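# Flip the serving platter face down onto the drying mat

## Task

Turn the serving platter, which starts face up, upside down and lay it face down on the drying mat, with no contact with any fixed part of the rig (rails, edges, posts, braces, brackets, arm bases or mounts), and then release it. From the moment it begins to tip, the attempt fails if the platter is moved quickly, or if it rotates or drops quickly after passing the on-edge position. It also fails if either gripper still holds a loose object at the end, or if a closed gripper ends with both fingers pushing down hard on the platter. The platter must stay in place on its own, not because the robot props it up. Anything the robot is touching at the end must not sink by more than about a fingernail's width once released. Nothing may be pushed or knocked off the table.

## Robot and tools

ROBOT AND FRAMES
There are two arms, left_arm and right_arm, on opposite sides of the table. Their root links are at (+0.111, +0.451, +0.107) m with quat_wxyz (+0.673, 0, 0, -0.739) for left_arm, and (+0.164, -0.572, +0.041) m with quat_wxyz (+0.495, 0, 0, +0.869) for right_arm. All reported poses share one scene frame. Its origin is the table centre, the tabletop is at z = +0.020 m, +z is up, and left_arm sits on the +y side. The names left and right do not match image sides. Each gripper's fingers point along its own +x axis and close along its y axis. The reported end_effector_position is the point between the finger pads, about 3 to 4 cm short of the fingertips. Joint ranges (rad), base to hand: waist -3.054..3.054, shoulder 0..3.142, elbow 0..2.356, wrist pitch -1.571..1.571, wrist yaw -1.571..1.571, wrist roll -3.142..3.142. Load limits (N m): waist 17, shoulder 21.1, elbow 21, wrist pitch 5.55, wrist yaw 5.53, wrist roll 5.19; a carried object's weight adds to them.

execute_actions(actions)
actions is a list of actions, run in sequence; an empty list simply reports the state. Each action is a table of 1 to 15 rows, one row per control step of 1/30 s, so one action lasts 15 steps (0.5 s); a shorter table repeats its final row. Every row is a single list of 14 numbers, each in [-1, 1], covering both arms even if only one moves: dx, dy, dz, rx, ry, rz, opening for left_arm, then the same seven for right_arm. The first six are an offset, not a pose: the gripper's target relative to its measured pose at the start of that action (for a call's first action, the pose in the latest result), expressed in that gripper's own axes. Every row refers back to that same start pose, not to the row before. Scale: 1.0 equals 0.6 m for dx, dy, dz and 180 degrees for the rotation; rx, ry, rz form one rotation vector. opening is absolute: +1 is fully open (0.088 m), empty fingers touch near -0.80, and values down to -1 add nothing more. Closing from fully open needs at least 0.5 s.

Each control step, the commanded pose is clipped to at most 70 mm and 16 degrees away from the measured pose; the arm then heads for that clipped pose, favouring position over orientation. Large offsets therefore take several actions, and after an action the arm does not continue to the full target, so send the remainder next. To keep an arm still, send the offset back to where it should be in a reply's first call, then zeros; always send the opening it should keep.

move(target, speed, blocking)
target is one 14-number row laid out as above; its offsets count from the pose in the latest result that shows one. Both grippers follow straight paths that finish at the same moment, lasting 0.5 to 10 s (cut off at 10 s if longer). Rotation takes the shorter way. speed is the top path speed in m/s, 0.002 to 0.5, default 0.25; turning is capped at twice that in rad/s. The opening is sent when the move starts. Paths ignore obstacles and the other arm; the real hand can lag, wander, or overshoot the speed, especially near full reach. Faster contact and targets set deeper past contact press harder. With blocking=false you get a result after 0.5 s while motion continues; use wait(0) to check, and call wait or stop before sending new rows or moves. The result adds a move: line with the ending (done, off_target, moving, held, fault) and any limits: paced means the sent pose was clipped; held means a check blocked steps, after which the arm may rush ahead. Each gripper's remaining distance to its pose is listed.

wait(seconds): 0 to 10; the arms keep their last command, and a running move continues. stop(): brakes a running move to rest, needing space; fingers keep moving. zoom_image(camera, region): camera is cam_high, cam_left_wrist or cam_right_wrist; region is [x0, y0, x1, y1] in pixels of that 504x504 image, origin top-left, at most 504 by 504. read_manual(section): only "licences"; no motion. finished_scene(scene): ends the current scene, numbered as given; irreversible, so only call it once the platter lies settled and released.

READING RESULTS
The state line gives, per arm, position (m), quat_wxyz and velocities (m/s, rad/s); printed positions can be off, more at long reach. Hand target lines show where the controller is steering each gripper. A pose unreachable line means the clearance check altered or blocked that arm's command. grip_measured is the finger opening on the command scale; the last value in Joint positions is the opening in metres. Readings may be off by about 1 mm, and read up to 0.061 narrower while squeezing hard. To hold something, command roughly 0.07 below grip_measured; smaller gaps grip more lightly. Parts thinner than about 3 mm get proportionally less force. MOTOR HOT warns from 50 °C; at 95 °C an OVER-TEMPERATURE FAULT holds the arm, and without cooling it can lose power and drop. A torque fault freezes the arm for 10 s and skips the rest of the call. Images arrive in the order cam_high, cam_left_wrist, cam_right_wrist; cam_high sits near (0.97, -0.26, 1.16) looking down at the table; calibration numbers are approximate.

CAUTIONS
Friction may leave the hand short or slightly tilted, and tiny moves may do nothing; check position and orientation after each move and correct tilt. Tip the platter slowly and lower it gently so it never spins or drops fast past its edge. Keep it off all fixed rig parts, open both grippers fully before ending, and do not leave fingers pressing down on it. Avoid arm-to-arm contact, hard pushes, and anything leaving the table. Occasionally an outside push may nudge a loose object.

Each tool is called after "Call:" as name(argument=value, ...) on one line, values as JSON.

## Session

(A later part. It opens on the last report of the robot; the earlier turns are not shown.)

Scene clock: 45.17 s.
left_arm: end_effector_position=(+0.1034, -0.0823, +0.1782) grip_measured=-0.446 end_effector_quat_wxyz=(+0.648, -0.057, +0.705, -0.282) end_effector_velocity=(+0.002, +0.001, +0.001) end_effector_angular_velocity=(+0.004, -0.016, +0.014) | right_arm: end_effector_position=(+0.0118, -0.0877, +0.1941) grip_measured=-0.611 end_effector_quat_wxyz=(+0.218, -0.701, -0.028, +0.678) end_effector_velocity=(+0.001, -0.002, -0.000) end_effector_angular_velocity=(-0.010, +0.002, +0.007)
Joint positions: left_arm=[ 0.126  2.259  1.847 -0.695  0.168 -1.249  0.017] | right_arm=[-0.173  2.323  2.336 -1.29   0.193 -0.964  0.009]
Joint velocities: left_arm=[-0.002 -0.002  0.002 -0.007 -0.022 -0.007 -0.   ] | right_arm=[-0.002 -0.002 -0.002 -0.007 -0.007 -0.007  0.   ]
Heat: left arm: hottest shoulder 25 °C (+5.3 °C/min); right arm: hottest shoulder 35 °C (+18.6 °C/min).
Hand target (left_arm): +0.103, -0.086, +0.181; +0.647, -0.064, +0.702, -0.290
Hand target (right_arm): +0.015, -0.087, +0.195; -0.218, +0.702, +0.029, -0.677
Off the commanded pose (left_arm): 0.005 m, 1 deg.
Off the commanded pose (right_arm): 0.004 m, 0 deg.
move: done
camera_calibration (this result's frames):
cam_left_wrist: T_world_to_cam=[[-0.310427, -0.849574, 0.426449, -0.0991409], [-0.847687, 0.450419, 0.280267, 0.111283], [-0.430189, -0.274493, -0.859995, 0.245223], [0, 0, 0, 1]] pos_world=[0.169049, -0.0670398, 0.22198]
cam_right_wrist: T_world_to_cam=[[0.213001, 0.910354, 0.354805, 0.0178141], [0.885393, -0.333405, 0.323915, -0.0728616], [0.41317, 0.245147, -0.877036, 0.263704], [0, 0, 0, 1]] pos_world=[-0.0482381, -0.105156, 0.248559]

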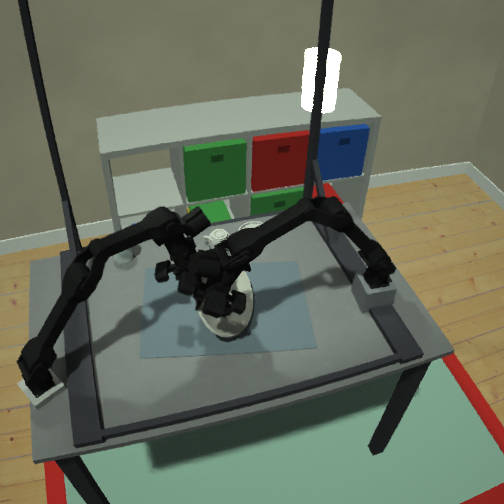

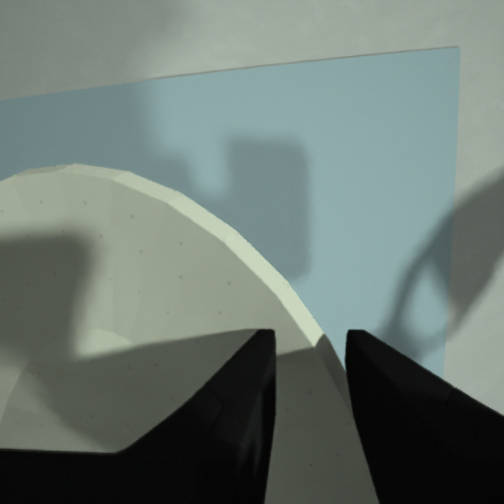

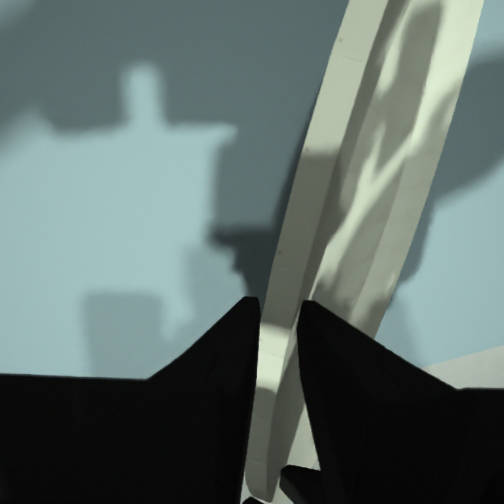

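Call:
move(target=[0,0,0,0,0,0,-1,0,0,0,0,0,0,-0.6])

Call:
move(target=[0,0,0,0,0,0,-1,0,0,0,0,0,0,-0.2])

Scene clock: 46.07 s.
left_arm: end_effector_position=(+0.1052, -0.0823, +0.1802) grip_measured=-0.810 end_effector_quat_wxyz=(+0.649, -0.059, +0.704, -0.282) end_effector_velocity=(-0.002, -0.001, +0.004) end_effector_angular_velocity=(-0.011, +0.009, +0.001) | right_arm: end_effector_position=(+0.0105, -0.0888, +0.1923) grip_measured=-0.590 end_effector_quat_wxyz=(+0.216, -0.702, -0.025, +0.678) end_effector_velocity=(-0.002, -0.003, -0.000) end_effector_angular_velocity=(-0.010, +0.002, +0.011)
Joint positions: left_arm=[ 0.13   2.255  1.847 -0.696  0.167 -1.249  0.   ] | right_arm=[-0.17   2.326  2.336 -1.293  0.191 -0.958  0.01 ]
Joint velocities: left_arm=[-0.002 -0.007 -0.002  0.007  0.007 -0.007  0.   ] | right_arm=[ 0.002 -0.002 -0.002 -0.007 -0.007 -0.007  0.   ]
Heat: left arm: hottest shoulder 25 °C (+5.2 °C/min); right arm: hottest shoulder 35 °C (+18.2 °C/min).
Hand target (left_arm): +0.103, -0.082, +0.178; +0.648, -0.057, +0.705, -0.282
Hand target (right_arm): +0.012, -0.088, +0.194; -0.218, +0.701, +0.028, -0.678
Off the commanded pose (left_arm): 0.003 m, 0 deg.
Off the commanded pose (right_arm): 0.002 m, 0 deg.
move: done
camera_calibration (this result's frames):
cam_left_wrist: T_world_to_cam=[[-0.30788, -0.849329, 0.428776, -0.100077], [-0.849432, 0.448384, 0.278239, 0.112542], [-0.428573, -0.278552, -0.859496, 0.247135], [0, 0, 0, 1]] pos_world=[0.1707, -0.066621, 0.224009]
cam_right_wrist: T_world_to_cam=[[0.215362, 0.912149, 0.348716, 0.0209952], [0.884902, -0.333311, 0.325349, -0.0717768], [0.412998, 0.238511, -0.878946, 0.26273], [0, 0, 0, 1]] pos_world=[-0.0495131, -0.105739, 0.246957]

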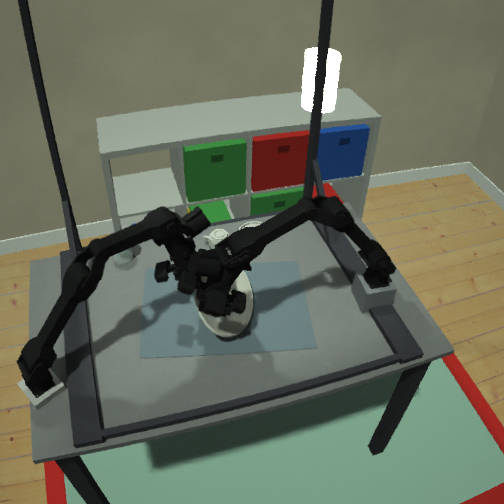

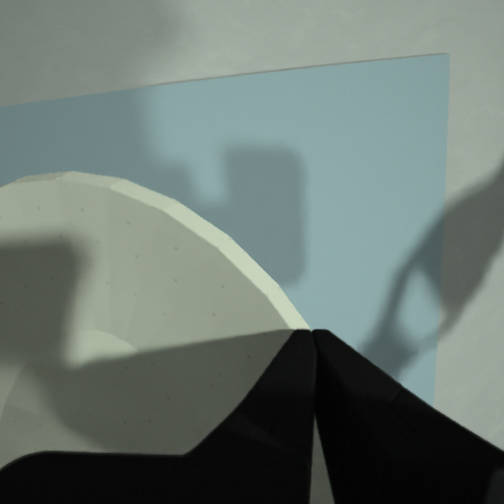

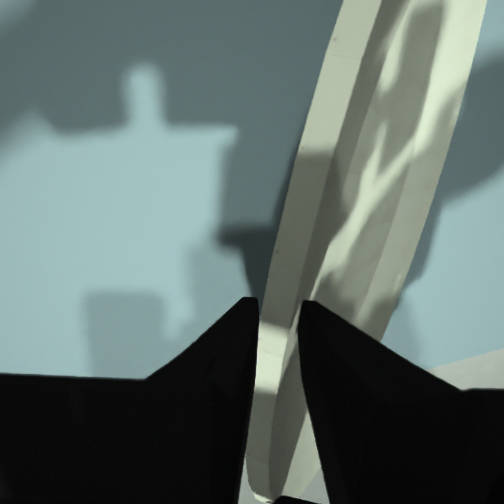

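Scene clock: 46.87 s.
left_arm: end_effector_position=(+0.1050, -0.0823, +0.1802) grip_measured=-0.810 end_effector_quat_wxyz=(+0.649, -0.059, +0.704, -0.282) end_effector_velocity=(+0.000, -0.001, +0.001) end_effector_angular_velocity=(-0.006, +0.010, +0.006) | right_arm: end_effector_position=(+0.0095, -0.0893, +0.1913) grip_measured=-0.204 end_effector_quat_wxyz=(+0.214, -0.701, -0.024, +0.679) end_effector_velocity=(+0.001, -0.002, -0.000) end_effector_angular_velocity=(-0.010, +0.002, +0.007)
Joint positions: left_arm=[ 0.13   2.255  1.847 -0.696  0.168 -1.249  0.   ] | right_arm=[-0.169  2.326  2.333 -1.292  0.188 -0.958  0.029]
Joint velocities: left_arm=[ 0.002 -0.002 -0.002  0.007  0.007 -0.007  0.   ] | right_arm=[-0.002 -0.002 -0.002 -0.007 -0.007 -0.007  0.   ]
Heat: left arm: hottest shoulder 25 °C (+5.1 °C/min); right arm: hottest shoulder 35 °C (+17.9 °C/min).
Hand target (left_arm): +0.105, -0.082, +0.180; +0.649, -0.060, +0.704, -0.282
Hand target (right_arm): +0.010, -0.089, +0.192; -0.216, +0.702, +0.025, -0.678
Off the commanded pose (left_arm): 0.000 m, 0 deg.
Off the commanded pose (right_arm): 0.001 m, 0 deg.
move: done
camera_calibration (this result's frames):
cam_left_wrist: T_world_to_cam=[[-0.30788, -0.849213, 0.429007, -0.100148], [-0.849088, 0.448683, 0.278806, 0.112325], [-0.429254, -0.278426, -0.859197, 0.24713], [0, 0, 0, 1]] pos_world=[0.170622, -0.0666379, 0.223981]
cam_right_wrist: T_world_to_cam=[[0.214264, 0.91363, 0.345502, 0.0227377], [0.886382, -0.330478, 0.324208, -0.070262], [0.410387, 0.23678, -0.880635, 0.26254], [0, 0, 0, 1]] pos_world=[-0.050336, -0.106158, 0.246126]

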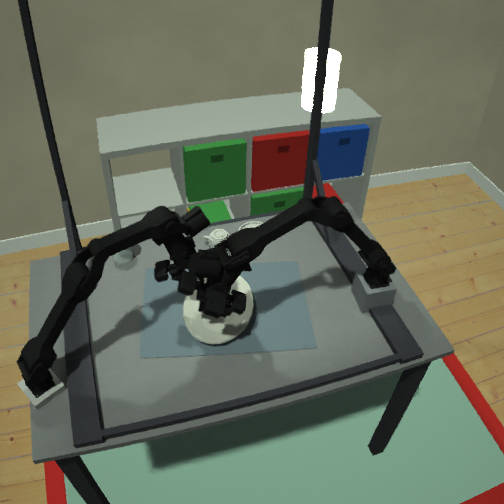

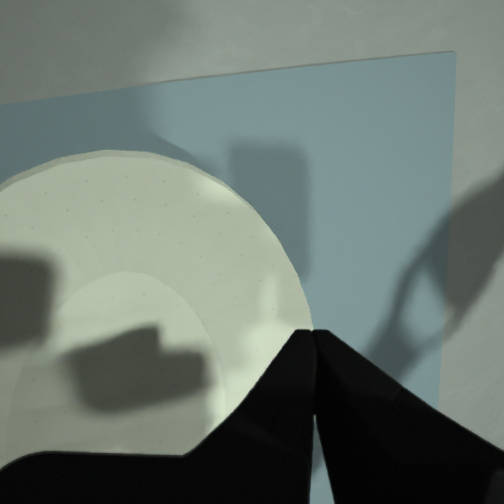

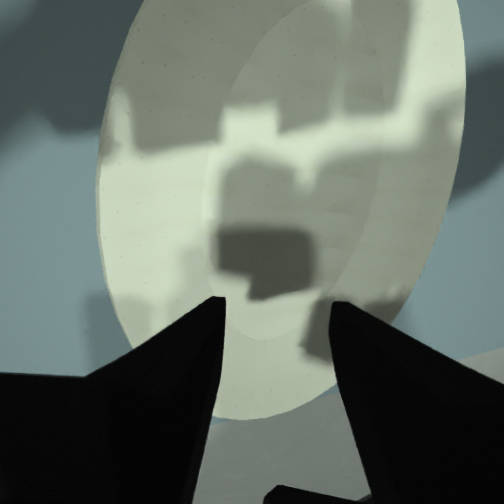

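Call:
move(target=[-0.25,0.2,0,0,0,0,-0.8,-0.12,0.12,0,0,0,-0.11,-0.2])

Scene clock: 48.60 s.
left_arm: end_effector_position=(+0.1612, +0.0821, +0.2543) grip_measured=-0.802 end_effector_quat_wxyz=(+0.649, -0.060, +0.705, -0.281) end_effector_velocity=(+0.001, +0.003, +0.004) end_effector_angular_velocity=(-0.007, -0.012, -0.001) | right_arm: end_effector_position=(-0.0150, -0.1754, +0.2350) grip_measured=-0.203 end_effector_quat_wxyz=(+0.328, -0.687, -0.144, +0.633) end_effector_velocity=(+0.004, -0.003, +0.004) end_effector_angular_velocity=(+0.004, -0.008, -0.000)
Joint positions: left_arm=[ 0.331  1.613  1.269 -0.798  0.256 -1.065  0.   ] | right_arm=[ 0.053  1.806  1.605 -0.871  0.49  -0.835  0.029]
Joint velocities: left_arm=[ 0.002 -0.017 -0.002 -0.007 -0.007  0.007  0.   ] | right_arm=[-0.002 -0.017 -0.007 -0.007  0.007 -0.007 -0.   ]
Heat: left arm: hottest shoulder 26 °C (+6.2 °C/min); right arm: hottest shoulder 35 °C (+17.3 °C/min).
Hand target (left_arm): +0.161, +0.086, +0.254; +0.648, -0.060, +0.705, -0.282
Hand target (right_arm): -0.014, -0.178, +0.235; -0.329, +0.687, +0.144, -0.632
Off the commanded pose (left_arm): 0.003 m, 0 deg.
Off the commanded pose (right_arm): 0.003 m, 0 deg.
move: done
camera_calibration (this result's frames):
cam_left_wrist: T_world_to_cam=[[-0.305503, -0.849638, 0.429863, 0.0243497], [-0.849566, 0.447092, 0.279906, 0.0655729], [-0.430007, -0.279685, -0.858412, 0.380669], [0, 0, 0, 1]] pos_world=[0.226838, 0.0978387, 0.29795]
cam_right_wrist: T_world_to_cam=[[0.171909, 0.74719, 0.641993, -0.00793435], [0.85674, -0.435077, 0.276956, -0.0988526], [0.486255, 0.50241, -0.714941, 0.340198], [0, 0, 0, 1]] pos_world=[-0.0793681, -0.207999, 0.275693]

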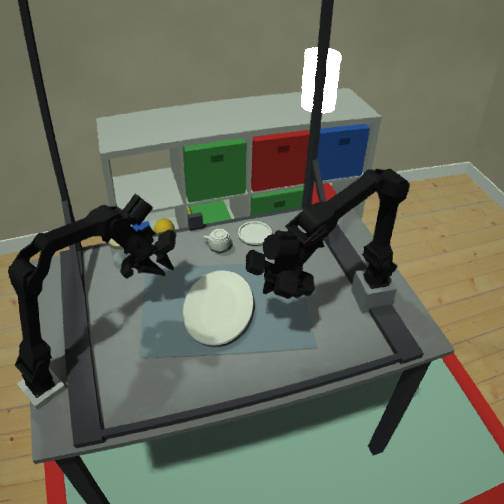

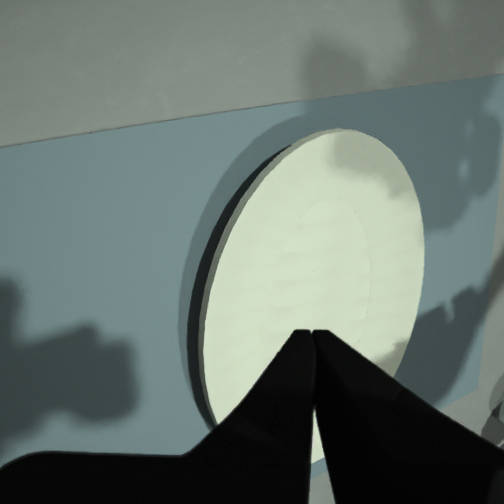

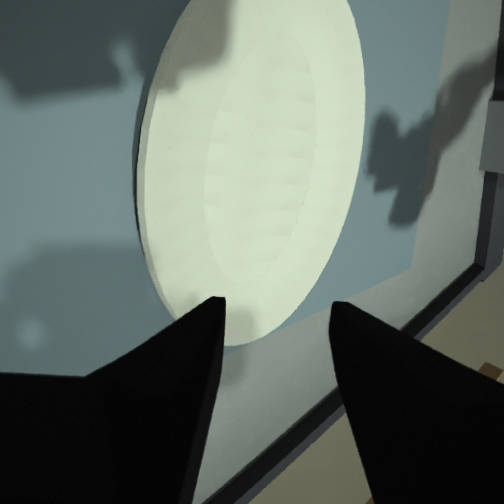

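Call:
move(target=[0.21,0.125,-0.175,0,0,-0.04,-0.2,0,0,0,0,0,0,-0.8])

Scene clock: 50.70 s.
left_arm: end_effector_position=(+0.0652, +0.1165, +0.1120) grip_measured=-0.202 end_effector_quat_wxyz=(+0.629, -0.108, +0.697, -0.327) end_effector_velocity=(+0.001, +0.001, -0.004) end_effector_angular_velocity=(+0.000, -0.005, +0.023) | right_arm: end_effector_position=(-0.0150, -0.1755, +0.2356) grip_measured=-0.796 end_effector_quat_wxyz=(+0.328, -0.686, -0.145, +0.633) end_effector_velocity=(+0.004, -0.003, -0.002) end_effector_angular_velocity=(-0.016, -0.022, -0.000)
Joint positions: left_arm=[ 0.022  1.649  0.583  0.113  0.145 -1.361  0.029] | right_arm=[ 0.053  1.804  1.605 -0.87   0.49  -0.835  0.   ]
Joint velocities: left_arm=[-0.007  0.007 -0.012  0.022 -0.022 -0.022 -0.   ] | right_arm=[-0.002 -0.002 -0.002 -0.022  0.007 -0.007  0.   ]
Heat: left arm: hottest shoulder 26 °C (+5.9 °C/min); right arm: hottest shoulder 35 °C (+16.6 °C/min).
Hand target (left_arm): +0.065, +0.120, +0.107; +0.630, -0.104, +0.699, -0.322
Hand target (right_arm): -0.015, -0.175, +0.235; -0.327, +0.687, +0.144, -0.633
Off the commanded pose (left_arm): 0.007 m, 1 deg.
Off the commanded pose (right_arm): 0.001 m, 0 deg.
move: done
camera_calibration (this result's frames):
cam_left_wrist: T_world_to_cam=[[-0.289183, -0.78394, 0.549373, 0.0633773], [-0.838292, 0.484486, 0.250082, 0.00671046], [-0.462213, -0.388215, -0.797276, 0.234732], [0, 0, 0, 1]] pos_world=[0.132449, 0.137559, 0.15065]
cam_right_wrist: T_world_to_cam=[[0.172261, 0.746085, 0.643182, -0.00869001], [0.857041, -0.435397, 0.275517, -0.0987201], [0.485599, 0.503773, -0.714427, 0.340813], [0, 0, 0, 1]] pos_world=[-0.0793942, -0.208191, 0.276274]

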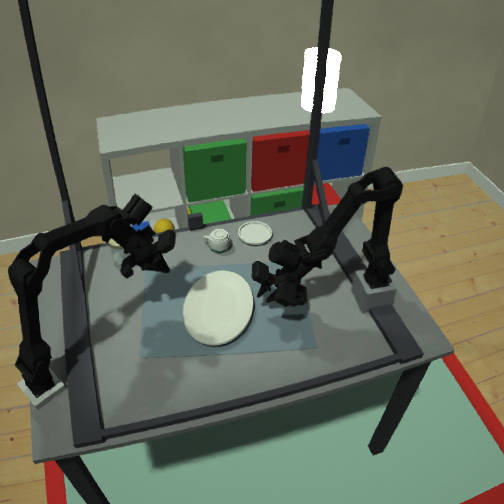

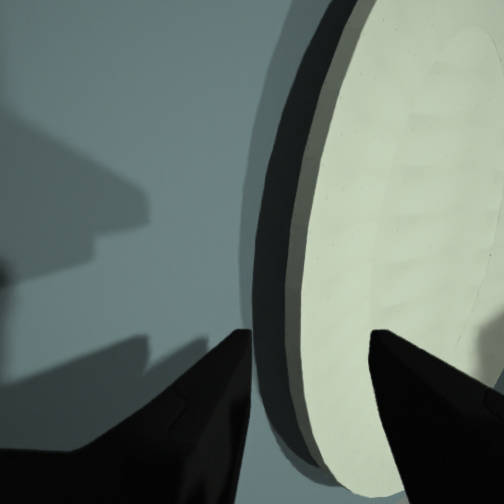

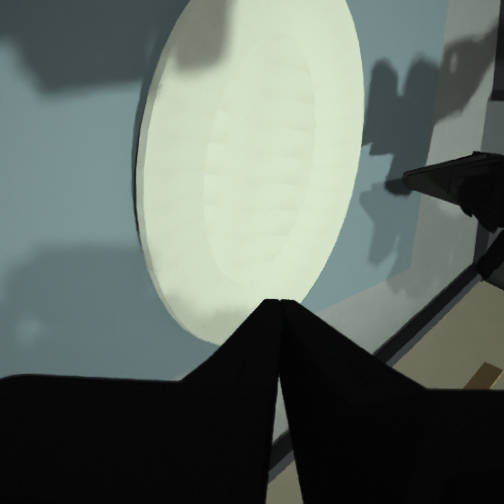

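Call:
move(target=[0.065,0.01,0,0,0,0,-0.2,0,0,0,0,0,0,-0.8], speed=0.06)

Scene clock: 51.93 s.
left_arm: end_effector_position=(+0.0609, +0.1028, +0.0765) grip_measured=-0.202 end_effector_quat_wxyz=(+0.630, -0.105, +0.697, -0.326) end_effector_velocity=(-0.002, -0.001, -0.001) end_effector_angular_velocity=(-0.001, +0.010, -0.001) | right_arm: end_effector_position=(-0.0150, -0.1755, +0.2356) grip_measured=-0.796 end_effector_quat_wxyz=(+0.328, -0.686, -0.145, +0.633) end_effector_velocity=(-0.001, -0.002, +0.001) end_effector_angular_velocity=(-0.004, +0.008, +0.000)
Joint positions: left_arm=[ 0.009  1.837  0.601  0.278  0.138 -1.369  0.029] | right_arm=[ 0.053  1.804  1.605 -0.87   0.49  -0.835  0.   ]
Joint velocities: left_arm=[-0.002  0.007  0.002  0.007  0.007 -0.007 -0.   ] | right_arm=[ 0.002 -0.002  0.002 -0.007 -0.007  0.007  0.   ]
Heat: left arm: hottest shoulder 26 °C (+5.8 °C/min); right arm: hottest shoulder 35 °C (+16.2 °C/min).
Hand target (left_arm): +0.060, +0.099, +0.077; +0.629, -0.108, +0.697, -0.327
Hand target (right_arm): -0.015, -0.175, +0.236; -0.328, +0.686, +0.145, -0.633
Off the commanded pose (left_arm): 0.004 m, 0 deg.
Off the commanded pose (right_arm): 0.000 m, 0 deg.
move: done
camera_calibration (this result's frames):
cam_left_wrist: T_world_to_cam=[[-0.29131, -0.786563, 0.544479, 0.0716379], [-0.837899, 0.484425, 0.25151, 0.0184598], [-0.461588, -0.382951, -0.800178, 0.198784], [0, 0, 0, 1]] pos_world=[0.128092, 0.12353, 0.115414]
cam_right_wrist: T_world_to_cam=[[0.172261, 0.746085, 0.643182, -0.00869001], [0.857041, -0.435397, 0.275517, -0.0987201], [0.485599, 0.503773, -0.714427, 0.340813], [0, 0, 0, 1]] pos_world=[-0.0793942, -0.208191, 0.276274]

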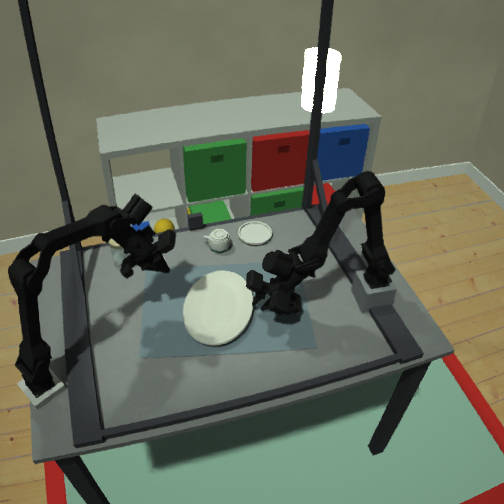

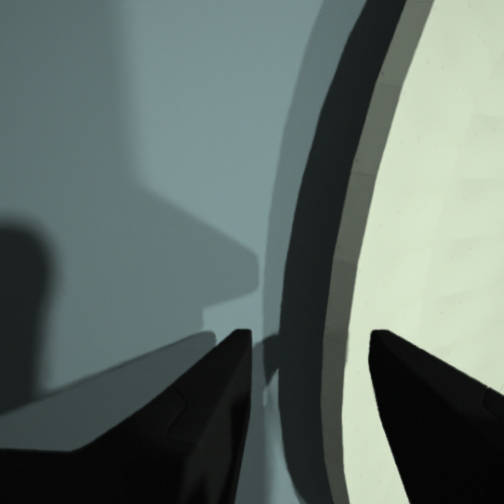

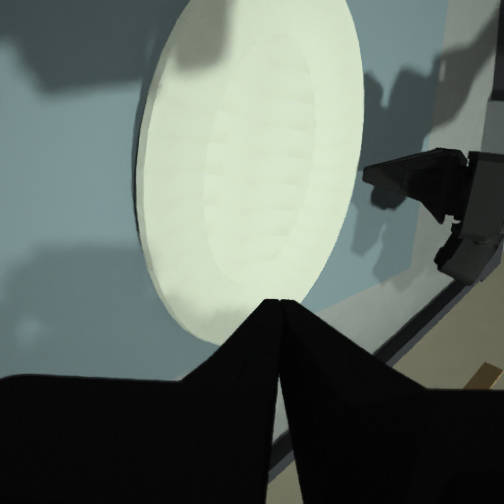

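Call:
move(target=[0,-0.022,0,0,0,0,-0.2,0,0,0,0,0,0,-0.8], speed=0.04)

Call:
move(target=[0.045,0,0,0,0,0,-0.2,0,0,0,0,0,0,-0.8], speed=0.04)

Scene clock: 53.87 s.
left_arm: end_effector_position=(+0.0588, +0.0978, +0.0796) grip_measured=-0.202 end_effector_quat_wxyz=(+0.631, -0.100, +0.699, -0.321) end_effector_velocity=(+0.002, +0.000, -0.000) end_effector_angular_velocity=(+0.013, -0.003, +0.013) | right_arm: end_effector_position=(-0.0150, -0.1755, +0.2356) grip_measured=-0.796 end_effector_quat_wxyz=(+0.328, -0.686, -0.145, +0.633) end_effector_velocity=(-0.001, -0.002, -0.002) end_effector_angular_velocity=(-0.018, +0.007, +0.014)
Joint positions: left_arm=[ 0.003  1.838  0.638  0.229  0.134 -1.372  0.029] | right_arm=[ 0.053  1.804  1.605 -0.87   0.49  -0.835  0.   ]
Joint velocities: left_arm=[ 0.002 -0.002  0.007 -0.022 -0.007 -0.007  0.   ] | right_arm=[-0.002 -0.002 -0.002 -0.007 -0.022 -0.007  0.   ]
Heat: left arm: hottest shoulder 26 °C (+5.6 °C/min); right arm: hottest shoulder 34 °C (+14.5 °C/min).
Hand target (left_arm): +0.057, +0.093, +0.084; +0.630, -0.105, +0.697, -0.325
Hand target (right_arm): -0.015, -0.175, +0.236; -0.328, +0.686, +0.145, -0.633
Off the commanded pose (left_arm): 0.007 m, 1 deg.
Off the commanded pose (right_arm): 0.000 m, 0 deg.
move: done
camera_calibration (this result's frames):
cam_left_wrist: T_world_to_cam=[[-0.293535, -0.793947, 0.532434, 0.0671849], [-0.837792, 0.481887, 0.256691, 0.0182013], [-0.460372, -0.370721, -0.806613, 0.197602], [0, 0, 0, 1]] pos_world=[0.12594, 0.117825, 0.118945]
cam_right_wrist: T_world_to_cam=[[0.172261, 0.746085, 0.643182, -0.00869001], [0.857041, -0.435397, 0.275517, -0.0987201], [0.485599, 0.503773, -0.714427, 0.340813], [0, 0, 0, 1]] pos_world=[-0.0793942, -0.208191, 0.276274]

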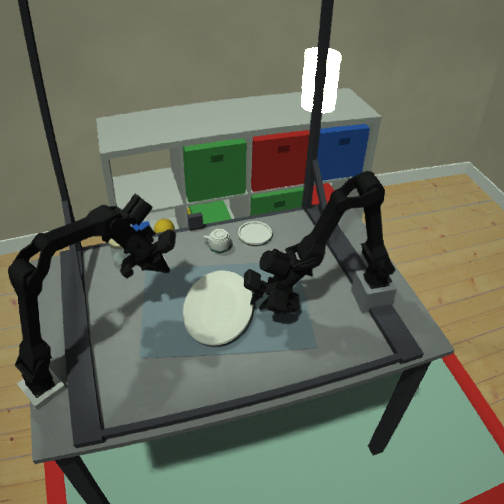

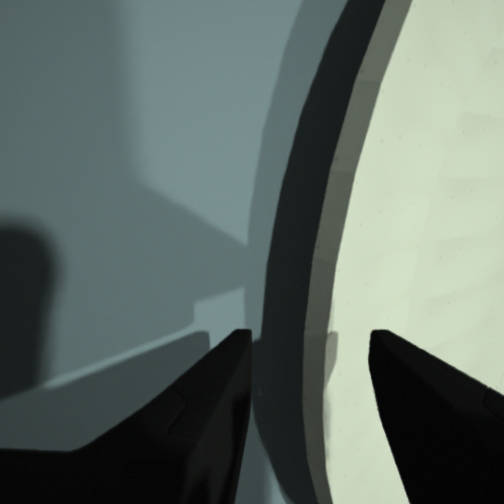

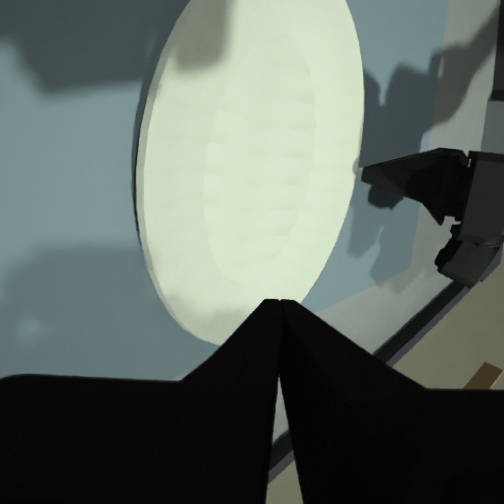

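Scene clock: 54.77 s.
left_arm: end_effector_position=(+0.0549, +0.0842, +0.0635) grip_measured=-0.202 end_effector_quat_wxyz=(+0.629, -0.103, +0.698, -0.326) end_effector_velocity=(+0.000, +0.003, -0.003) end_effector_angular_velocity=(+0.016, +0.005, +0.020) | right_arm: end_effector_position=(-0.0150, -0.1755, +0.2356) grip_measured=-0.796 end_effector_quat_wxyz=(+0.328, -0.686, -0.145, +0.633) end_effector_velocity=(+0.001, -0.002, +0.001) end_effector_angular_velocity=(-0.004, +0.008, -0.005)
Joint positions: left_arm=[-0.005  1.941  0.675  0.306  0.132 -1.378  0.029] | right_arm=[ 0.053  1.804  1.605 -0.87   0.49  -0.835  0.   ]
Joint velocities: left_arm=[-0.002  0.002 -0.002 -0.007 -0.007 -0.022 -0.   ] | right_arm=[-0.002 -0.007 -0.002 -0.007 -0.007  0.007  0.   ]
Heat: left arm: hottest shoulder 26 °C (+5.5 °C/min); right arm: hottest shoulder 34 °C (+14.2 °C/min).
Hand target (left_arm): +0.054, +0.083, +0.058; +0.631, -0.100, +0.699, -0.321
Hand target (right_arm): -0.015, -0.175, +0.236; -0.328, +0.686, +0.145, -0.633
Off the commanded pose (left_arm): 0.006 m, 1 deg.
Off the commanded pose (right_arm): 0.000 m, 0 deg.
move: done
camera_calibration (this result's frames):
cam_left_wrist: T_world_to_cam=[[-0.294233, -0.787367, 0.541739, 0.0627801], [-0.836099, 0.486653, 0.253197, 0.0253451], [-0.462997, -0.378448, -0.801505, 0.178295], [0, 0, 0, 1]] pos_world=[0.122213, 0.104572, 0.102477]
cam_right_wrist: T_world_to_cam=[[0.172261, 0.746085, 0.643182, -0.00869001], [0.857041, -0.435397, 0.275517, -0.0987201], [0.485599, 0.503773, -0.714427, 0.340813], [0, 0, 0, 1]] pos_world=[-0.0793942, -0.208191, 0.276274]

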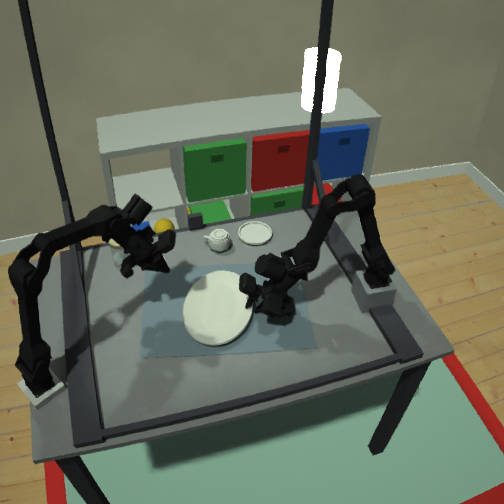

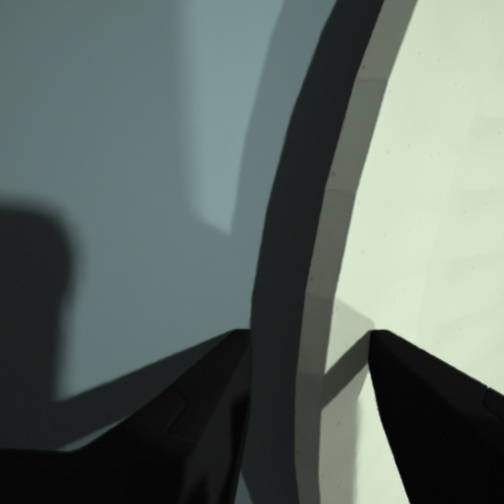

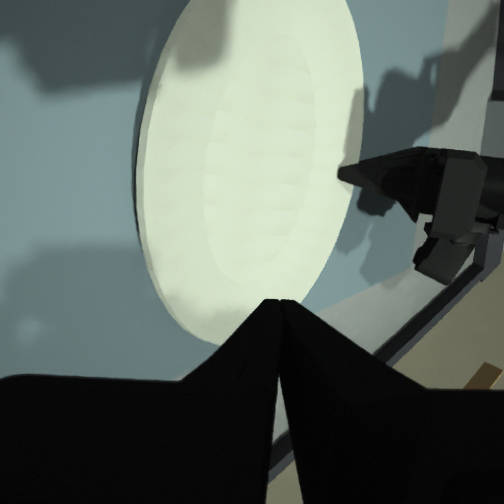

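Call:
move(target=[0.012,0,0,0,0,0,-1,0,0,0,0,0,0,-0.8], speed=0.03)

Scene clock: 55.57 s.
left_arm: end_effector_position=(+0.0539, +0.0804, +0.0663) grip_measured=-0.517 end_effector_quat_wxyz=(+0.627, -0.108, +0.697, -0.332) end_effector_velocity=(+0.001, +0.002, -0.003) end_effector_angular_velocity=(+0.015, -0.006, +0.023) | right_arm: end_effector_position=(-0.0150, -0.1755, +0.2356) grip_measured=-0.796 end_effector_quat_wxyz=(+0.328, -0.686, -0.145, +0.633) end_effector_velocity=(+0.001, -0.001, +0.001) end_effector_angular_velocity=(-0.007, -0.001, +0.007)
Joint positions: left_arm=[-0.006  1.941  0.679  0.32   0.134 -1.378  0.014] | right_arm=[ 0.053  1.804  1.605 -0.87   0.49  -0.835  0.   ]
Joint velocities: left_arm=[-0.007  0.002 -0.002 -0.007 -0.022 -0.022 -0.   ] | right_arm=[-0.002 -0.002  0.002 -0.007 -0.007 -0.007  0.   ]
Heat: left arm: hottest shoulder 25 °C (+4.3 °C/min); right arm: hottest shoulder 34 °C (+14.0 °C/min).
Hand target (left_arm): +0.054, +0.081, +0.058; +0.630, -0.103, +0.698, -0.325
Hand target (right_arm): -0.015, -0.175, +0.236; -0.328, +0.686, +0.145, -0.633
Off the commanded pose (left_arm): 0.009 m, 1 deg.
Off the commanded pose (right_arm): 0.000 m, 0 deg.
move: off_target (left_arm)
camera_calibration (this result's frames):
cam_left_wrist: T_world_to_cam=[[-0.293908, -0.777215, 0.556376, 0.0560964], [-0.833991, 0.492907, 0.247996, 0.0253536], [-0.466988, -0.391125, -0.79306, 0.179257], [0, 0, 0, 1]] pos_world=[0.121343, 0.101214, 0.104663]
cam_right_wrist: T_world_to_cam=[[0.172261, 0.746085, 0.643182, -0.00869001], [0.857041, -0.435397, 0.275517, -0.0987201], [0.485599, 0.503773, -0.714427, 0.340813], [0, 0, 0, 1]] pos_world=[-0.0793942, -0.208191, 0.276274]

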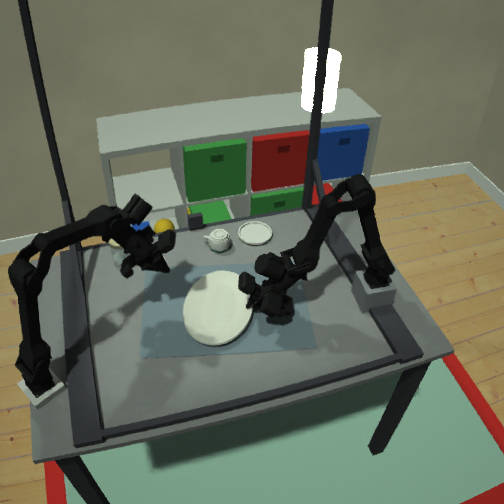

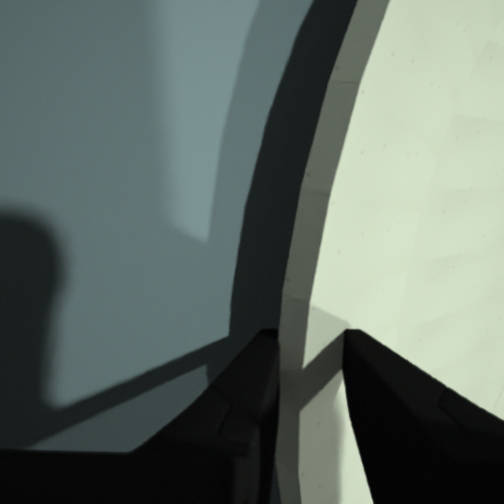

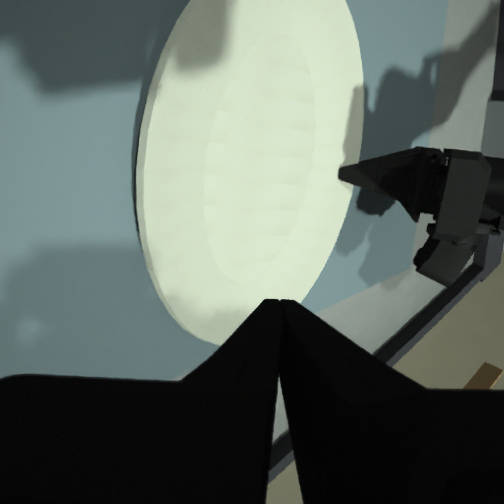

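Call:
move(target=[-0.185,-0.027,0,0,0,0,-1,0,0,0,0,0,0,-0.8], speed=0.05)

Scene clock: 59.23 s.
left_arm: end_effector_position=(+0.0690, +0.1335, +0.1560) grip_measured=-0.671 end_effector_quat_wxyz=(+0.628, -0.098, +0.701, -0.324) end_effector_velocity=(-0.002, +0.004, +0.000) end_effector_angular_velocity=(+0.014, +0.009, -0.001) | right_arm: end_effector_position=(-0.0150, -0.1755, +0.2356) grip_measured=-0.796 end_effector_quat_wxyz=(+0.328, -0.686, -0.145, +0.633) end_effector_velocity=(+0.001, -0.001, -0.001) end_effector_angular_velocity=(-0.011, -0.003, +0.007)
Joint positions: left_arm=[ 0.038  1.444  0.627 -0.157  0.162 -1.34   0.006] | right_arm=[ 0.053  1.804  1.605 -0.87   0.49  -0.835  0.   ]
Joint velocities: left_arm=[-0.002 -0.012 -0.002 -0.022  0.007 -0.007 -0.   ] | right_arm=[-0.002 -0.002 -0.002 -0.007 -0.007 -0.007  0.   ]
Heat: left arm: hottest shoulder 26 °C (+5.1 °C/min); right arm: hottest shoulder 34 °C (+13.2 °C/min).
Hand target (left_arm): +0.071, +0.132, +0.165; +0.627, -0.108, +0.697, -0.332
Hand target (right_arm): -0.015, -0.175, +0.236; -0.328, +0.686, +0.145, -0.633
Off the commanded pose (left_arm): 0.009 m, 2 deg.
Off the commanded pose (right_arm): 0.000 m, 0 deg.
move: off_target (left_arm)
camera_calibration (this result's frames):
cam_left_wrist: T_world_to_cam=[[-0.296669, -0.790883, 0.535248, 0.0572072], [-0.832947, 0.488441, 0.260048, -0.0118803], [-0.467104, -0.368685, -0.803669, 0.276935], [0, 0, 0, 1]] pos_world=[0.136434, 0.153149, 0.195034]
cam_right_wrist: T_world_to_cam=[[0.172261, 0.746085, 0.643182, -0.00869001], [0.857041, -0.435397, 0.275517, -0.0987201], [0.485599, 0.503773, -0.714427, 0.340813], [0, 0, 0, 1]] pos_world=[-0.0793942, -0.208191, 0.276274]

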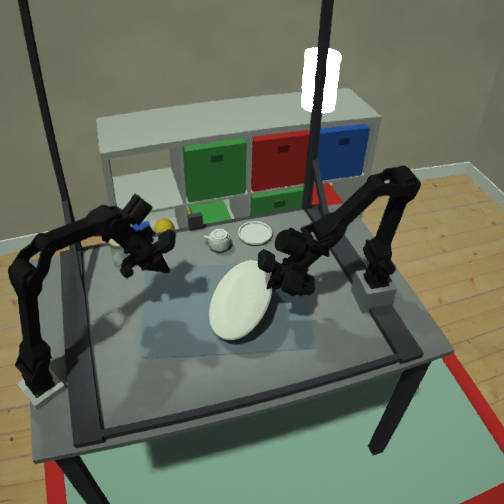

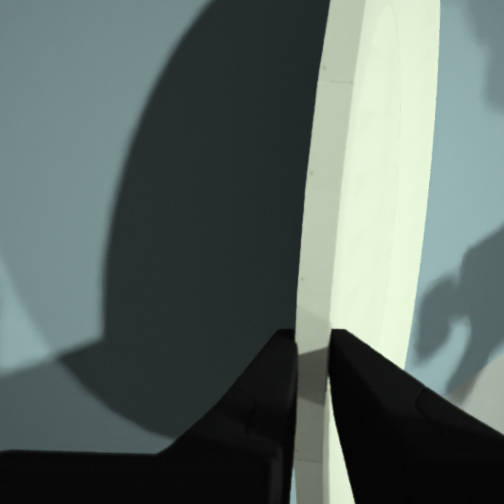

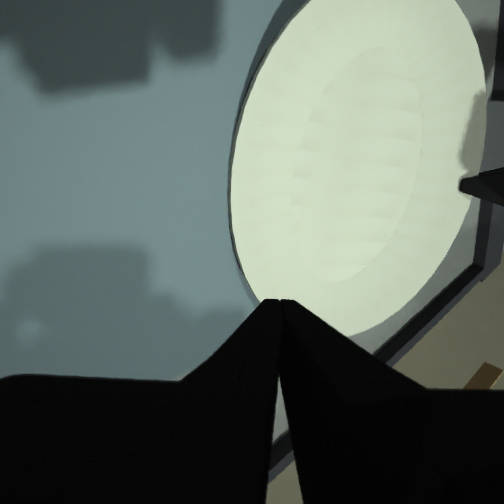

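Call:
move(target=[-0.12,-0.048,0,0,0,0.19,-1,0,0,0,0,0,0,-0.8], speed=0.04)

Scene clock: 67.17 s.
left_arm: end_effector_position=(+0.0739, +0.1502, +0.2272) grip_measured=-0.666 end_effector_quat_wxyz=(+0.693, +0.111, +0.701, -0.128) end_effector_velocity=(-0.000, +0.007, +0.001) end_effector_angular_velocity=(+0.045, -0.013, +0.000) | right_arm: end_effector_position=(-0.0150, -0.1755, +0.2356) grip_measured=-0.796 end_effector_quat_wxyz=(+0.328, -0.686, -0.145, +0.633) end_effector_velocity=(+0.001, -0.001, -0.001) end_effector_angular_velocity=(-0.013, -0.012, +0.018)
Joint positions: left_arm=[-0.023  1.675  1.323 -1.196  0.012 -1.347  0.006] | right_arm=[ 0.053  1.804  1.605 -0.87   0.49  -0.835  0.   ]
Joint velocities: left_arm=[-0.007  0.012  0.017 -0.051 -0.007 -0.007 -0.   ] | right_arm=[-0.002 -0.002 -0.002 -0.007 -0.007 -0.022  0.   ]
Heat: left arm: hottest shoulder 25 °C (+3.0 °C/min); right arm: hottest shoulder 33 °C (+12.1 °C/min).
Hand target (left_arm): +0.075, +0.151, +0.232; +0.696, +0.111, +0.698, -0.124
Hand target (right_arm): -0.015, -0.175, +0.236; -0.328, +0.686, +0.145, -0.633
Off the commanded pose (left_arm): 0.004 m, 1 deg.
Off the commanded pose (right_arm): 0.000 m, 0 deg.
move: done
camera_calibration (this result's frames):
cam_left_wrist: T_world_to_cam=[[-0.352236, -0.935583, -0.0247806, 0.186919], [-0.887933, 0.325693, 0.324808, -0.0206256], [-0.295814, 0.136412, -0.945455, 0.286272], [0, 0, 0, 1]] pos_world=[0.132208, 0.142545, 0.281988]
cam_right_wrist: T_world_to_cam=[[0.172261, 0.746085, 0.643182, -0.00869001], [0.857041, -0.435397, 0.275517, -0.0987201], [0.485599, 0.503773, -0.714427, 0.340813], [0, 0, 0, 1]] pos_world=[-0.0793942, -0.208191, 0.276274]

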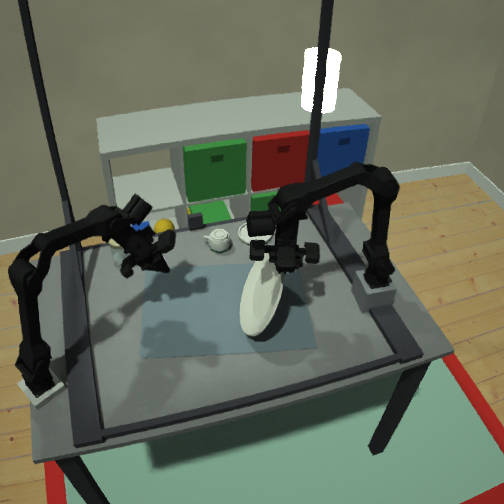

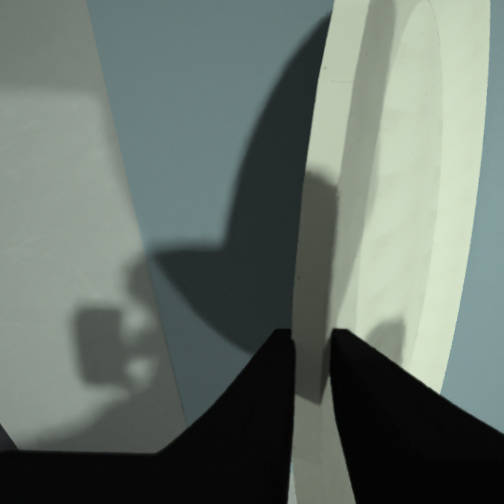

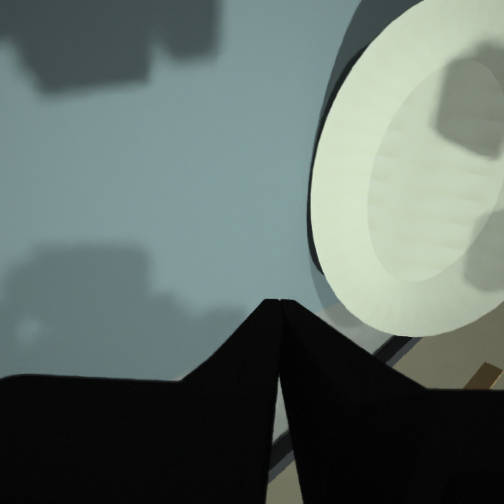

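Call:
move(target=[-0.02,-0.10,0,0,0,0.11,-1,0,0,0,0,0,0,-0.8], speed=0.03)

Scene clock: 73.30 s.
left_arm: end_effector_position=(+0.0543, +0.0966, +0.2503) grip_measured=-0.662 end_effector_quat_wxyz=(+0.709, +0.179, +0.679, -0.064) end_effector_velocity=(+0.001, +0.004, +0.004) end_effector_angular_velocity=(+0.010, -0.010, +0.004) | right_arm: end_effector_position=(-0.0150, -0.1755, +0.2356) grip_measured=-0.796 end_effector_quat_wxyz=(+0.328, -0.686, -0.145, +0.633) end_effector_velocity=(+0.001, -0.001, -0.001) end_effector_angular_velocity=(-0.013, -0.012, +0.018)
Joint positions: left_arm=[-0.083  2.056  1.9   -1.578 -0.042 -1.403  0.007] | right_arm=[ 0.053  1.804  1.605 -0.87   0.49  -0.835  0.   ]
Joint velocities: left_arm=[-0.002 -0.007  0.002 -0.022 -0.007 -0.007 -0.   ] | right_arm=[-0.002 -0.002 -0.002 -0.007 -0.007 -0.022  0.   ]
Heat: left arm: hottest shoulder 25 °C (+3.0 °C/min); right arm: hottest shoulder 33 °C (+11.0 °C/min).
Hand target (left_arm): +0.054, +0.095, +0.241; +0.711, +0.187, +0.676, -0.054
Hand target (right_arm): -0.015, -0.175, +0.236; -0.328, +0.686, +0.145, -0.633
Off the commanded pose (left_arm): 0.010 m, 9 deg.
Off the commanded pose (right_arm): 0.000 m, 0 deg.
joint sent to its limit (left arm) — the command would take joint 4 (wrist pitch) past its lower limit, so that joint was sent only as far as its limit.
move: off_target (left_arm)
camera_calibration (this result's frames):
cam_left_wrist: T_world_to_cam=[[-0.348558, -0.911791, -0.217128, 0.176016], [-0.912334, 0.276951, 0.30157, -0.0161838], [-0.214835, 0.303208, -0.928392, 0.284858], [0, 0, 0, 1]] pos_world=[0.107784, 0.0786009, 0.307559]
cam_right_wrist: T_world_to_cam=[[0.172261, 0.746085, 0.643182, -0.00869001], [0.857041, -0.435397, 0.275517, -0.0987201], [0.485599, 0.503773, -0.714427, 0.340813], [0, 0, 0, 1]] pos_world=[-0.0793942, -0.208191, 0.276274]

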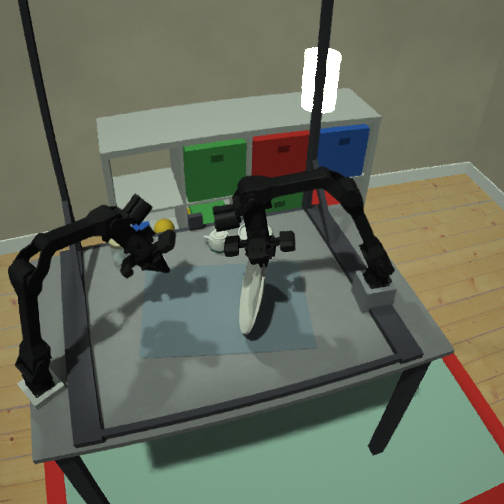

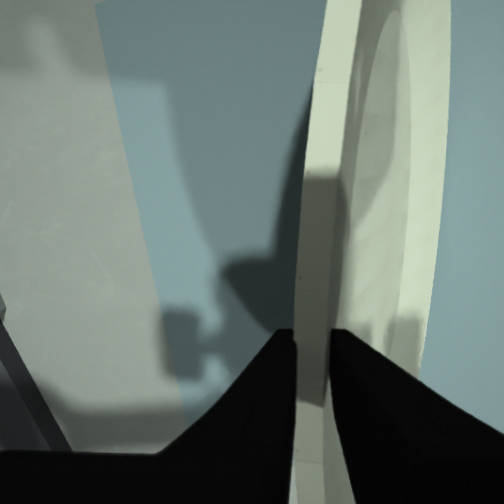

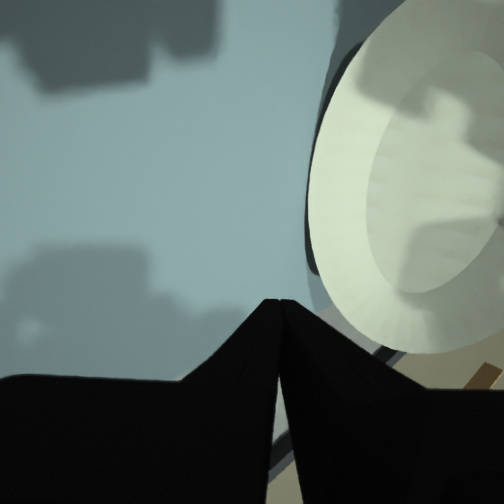

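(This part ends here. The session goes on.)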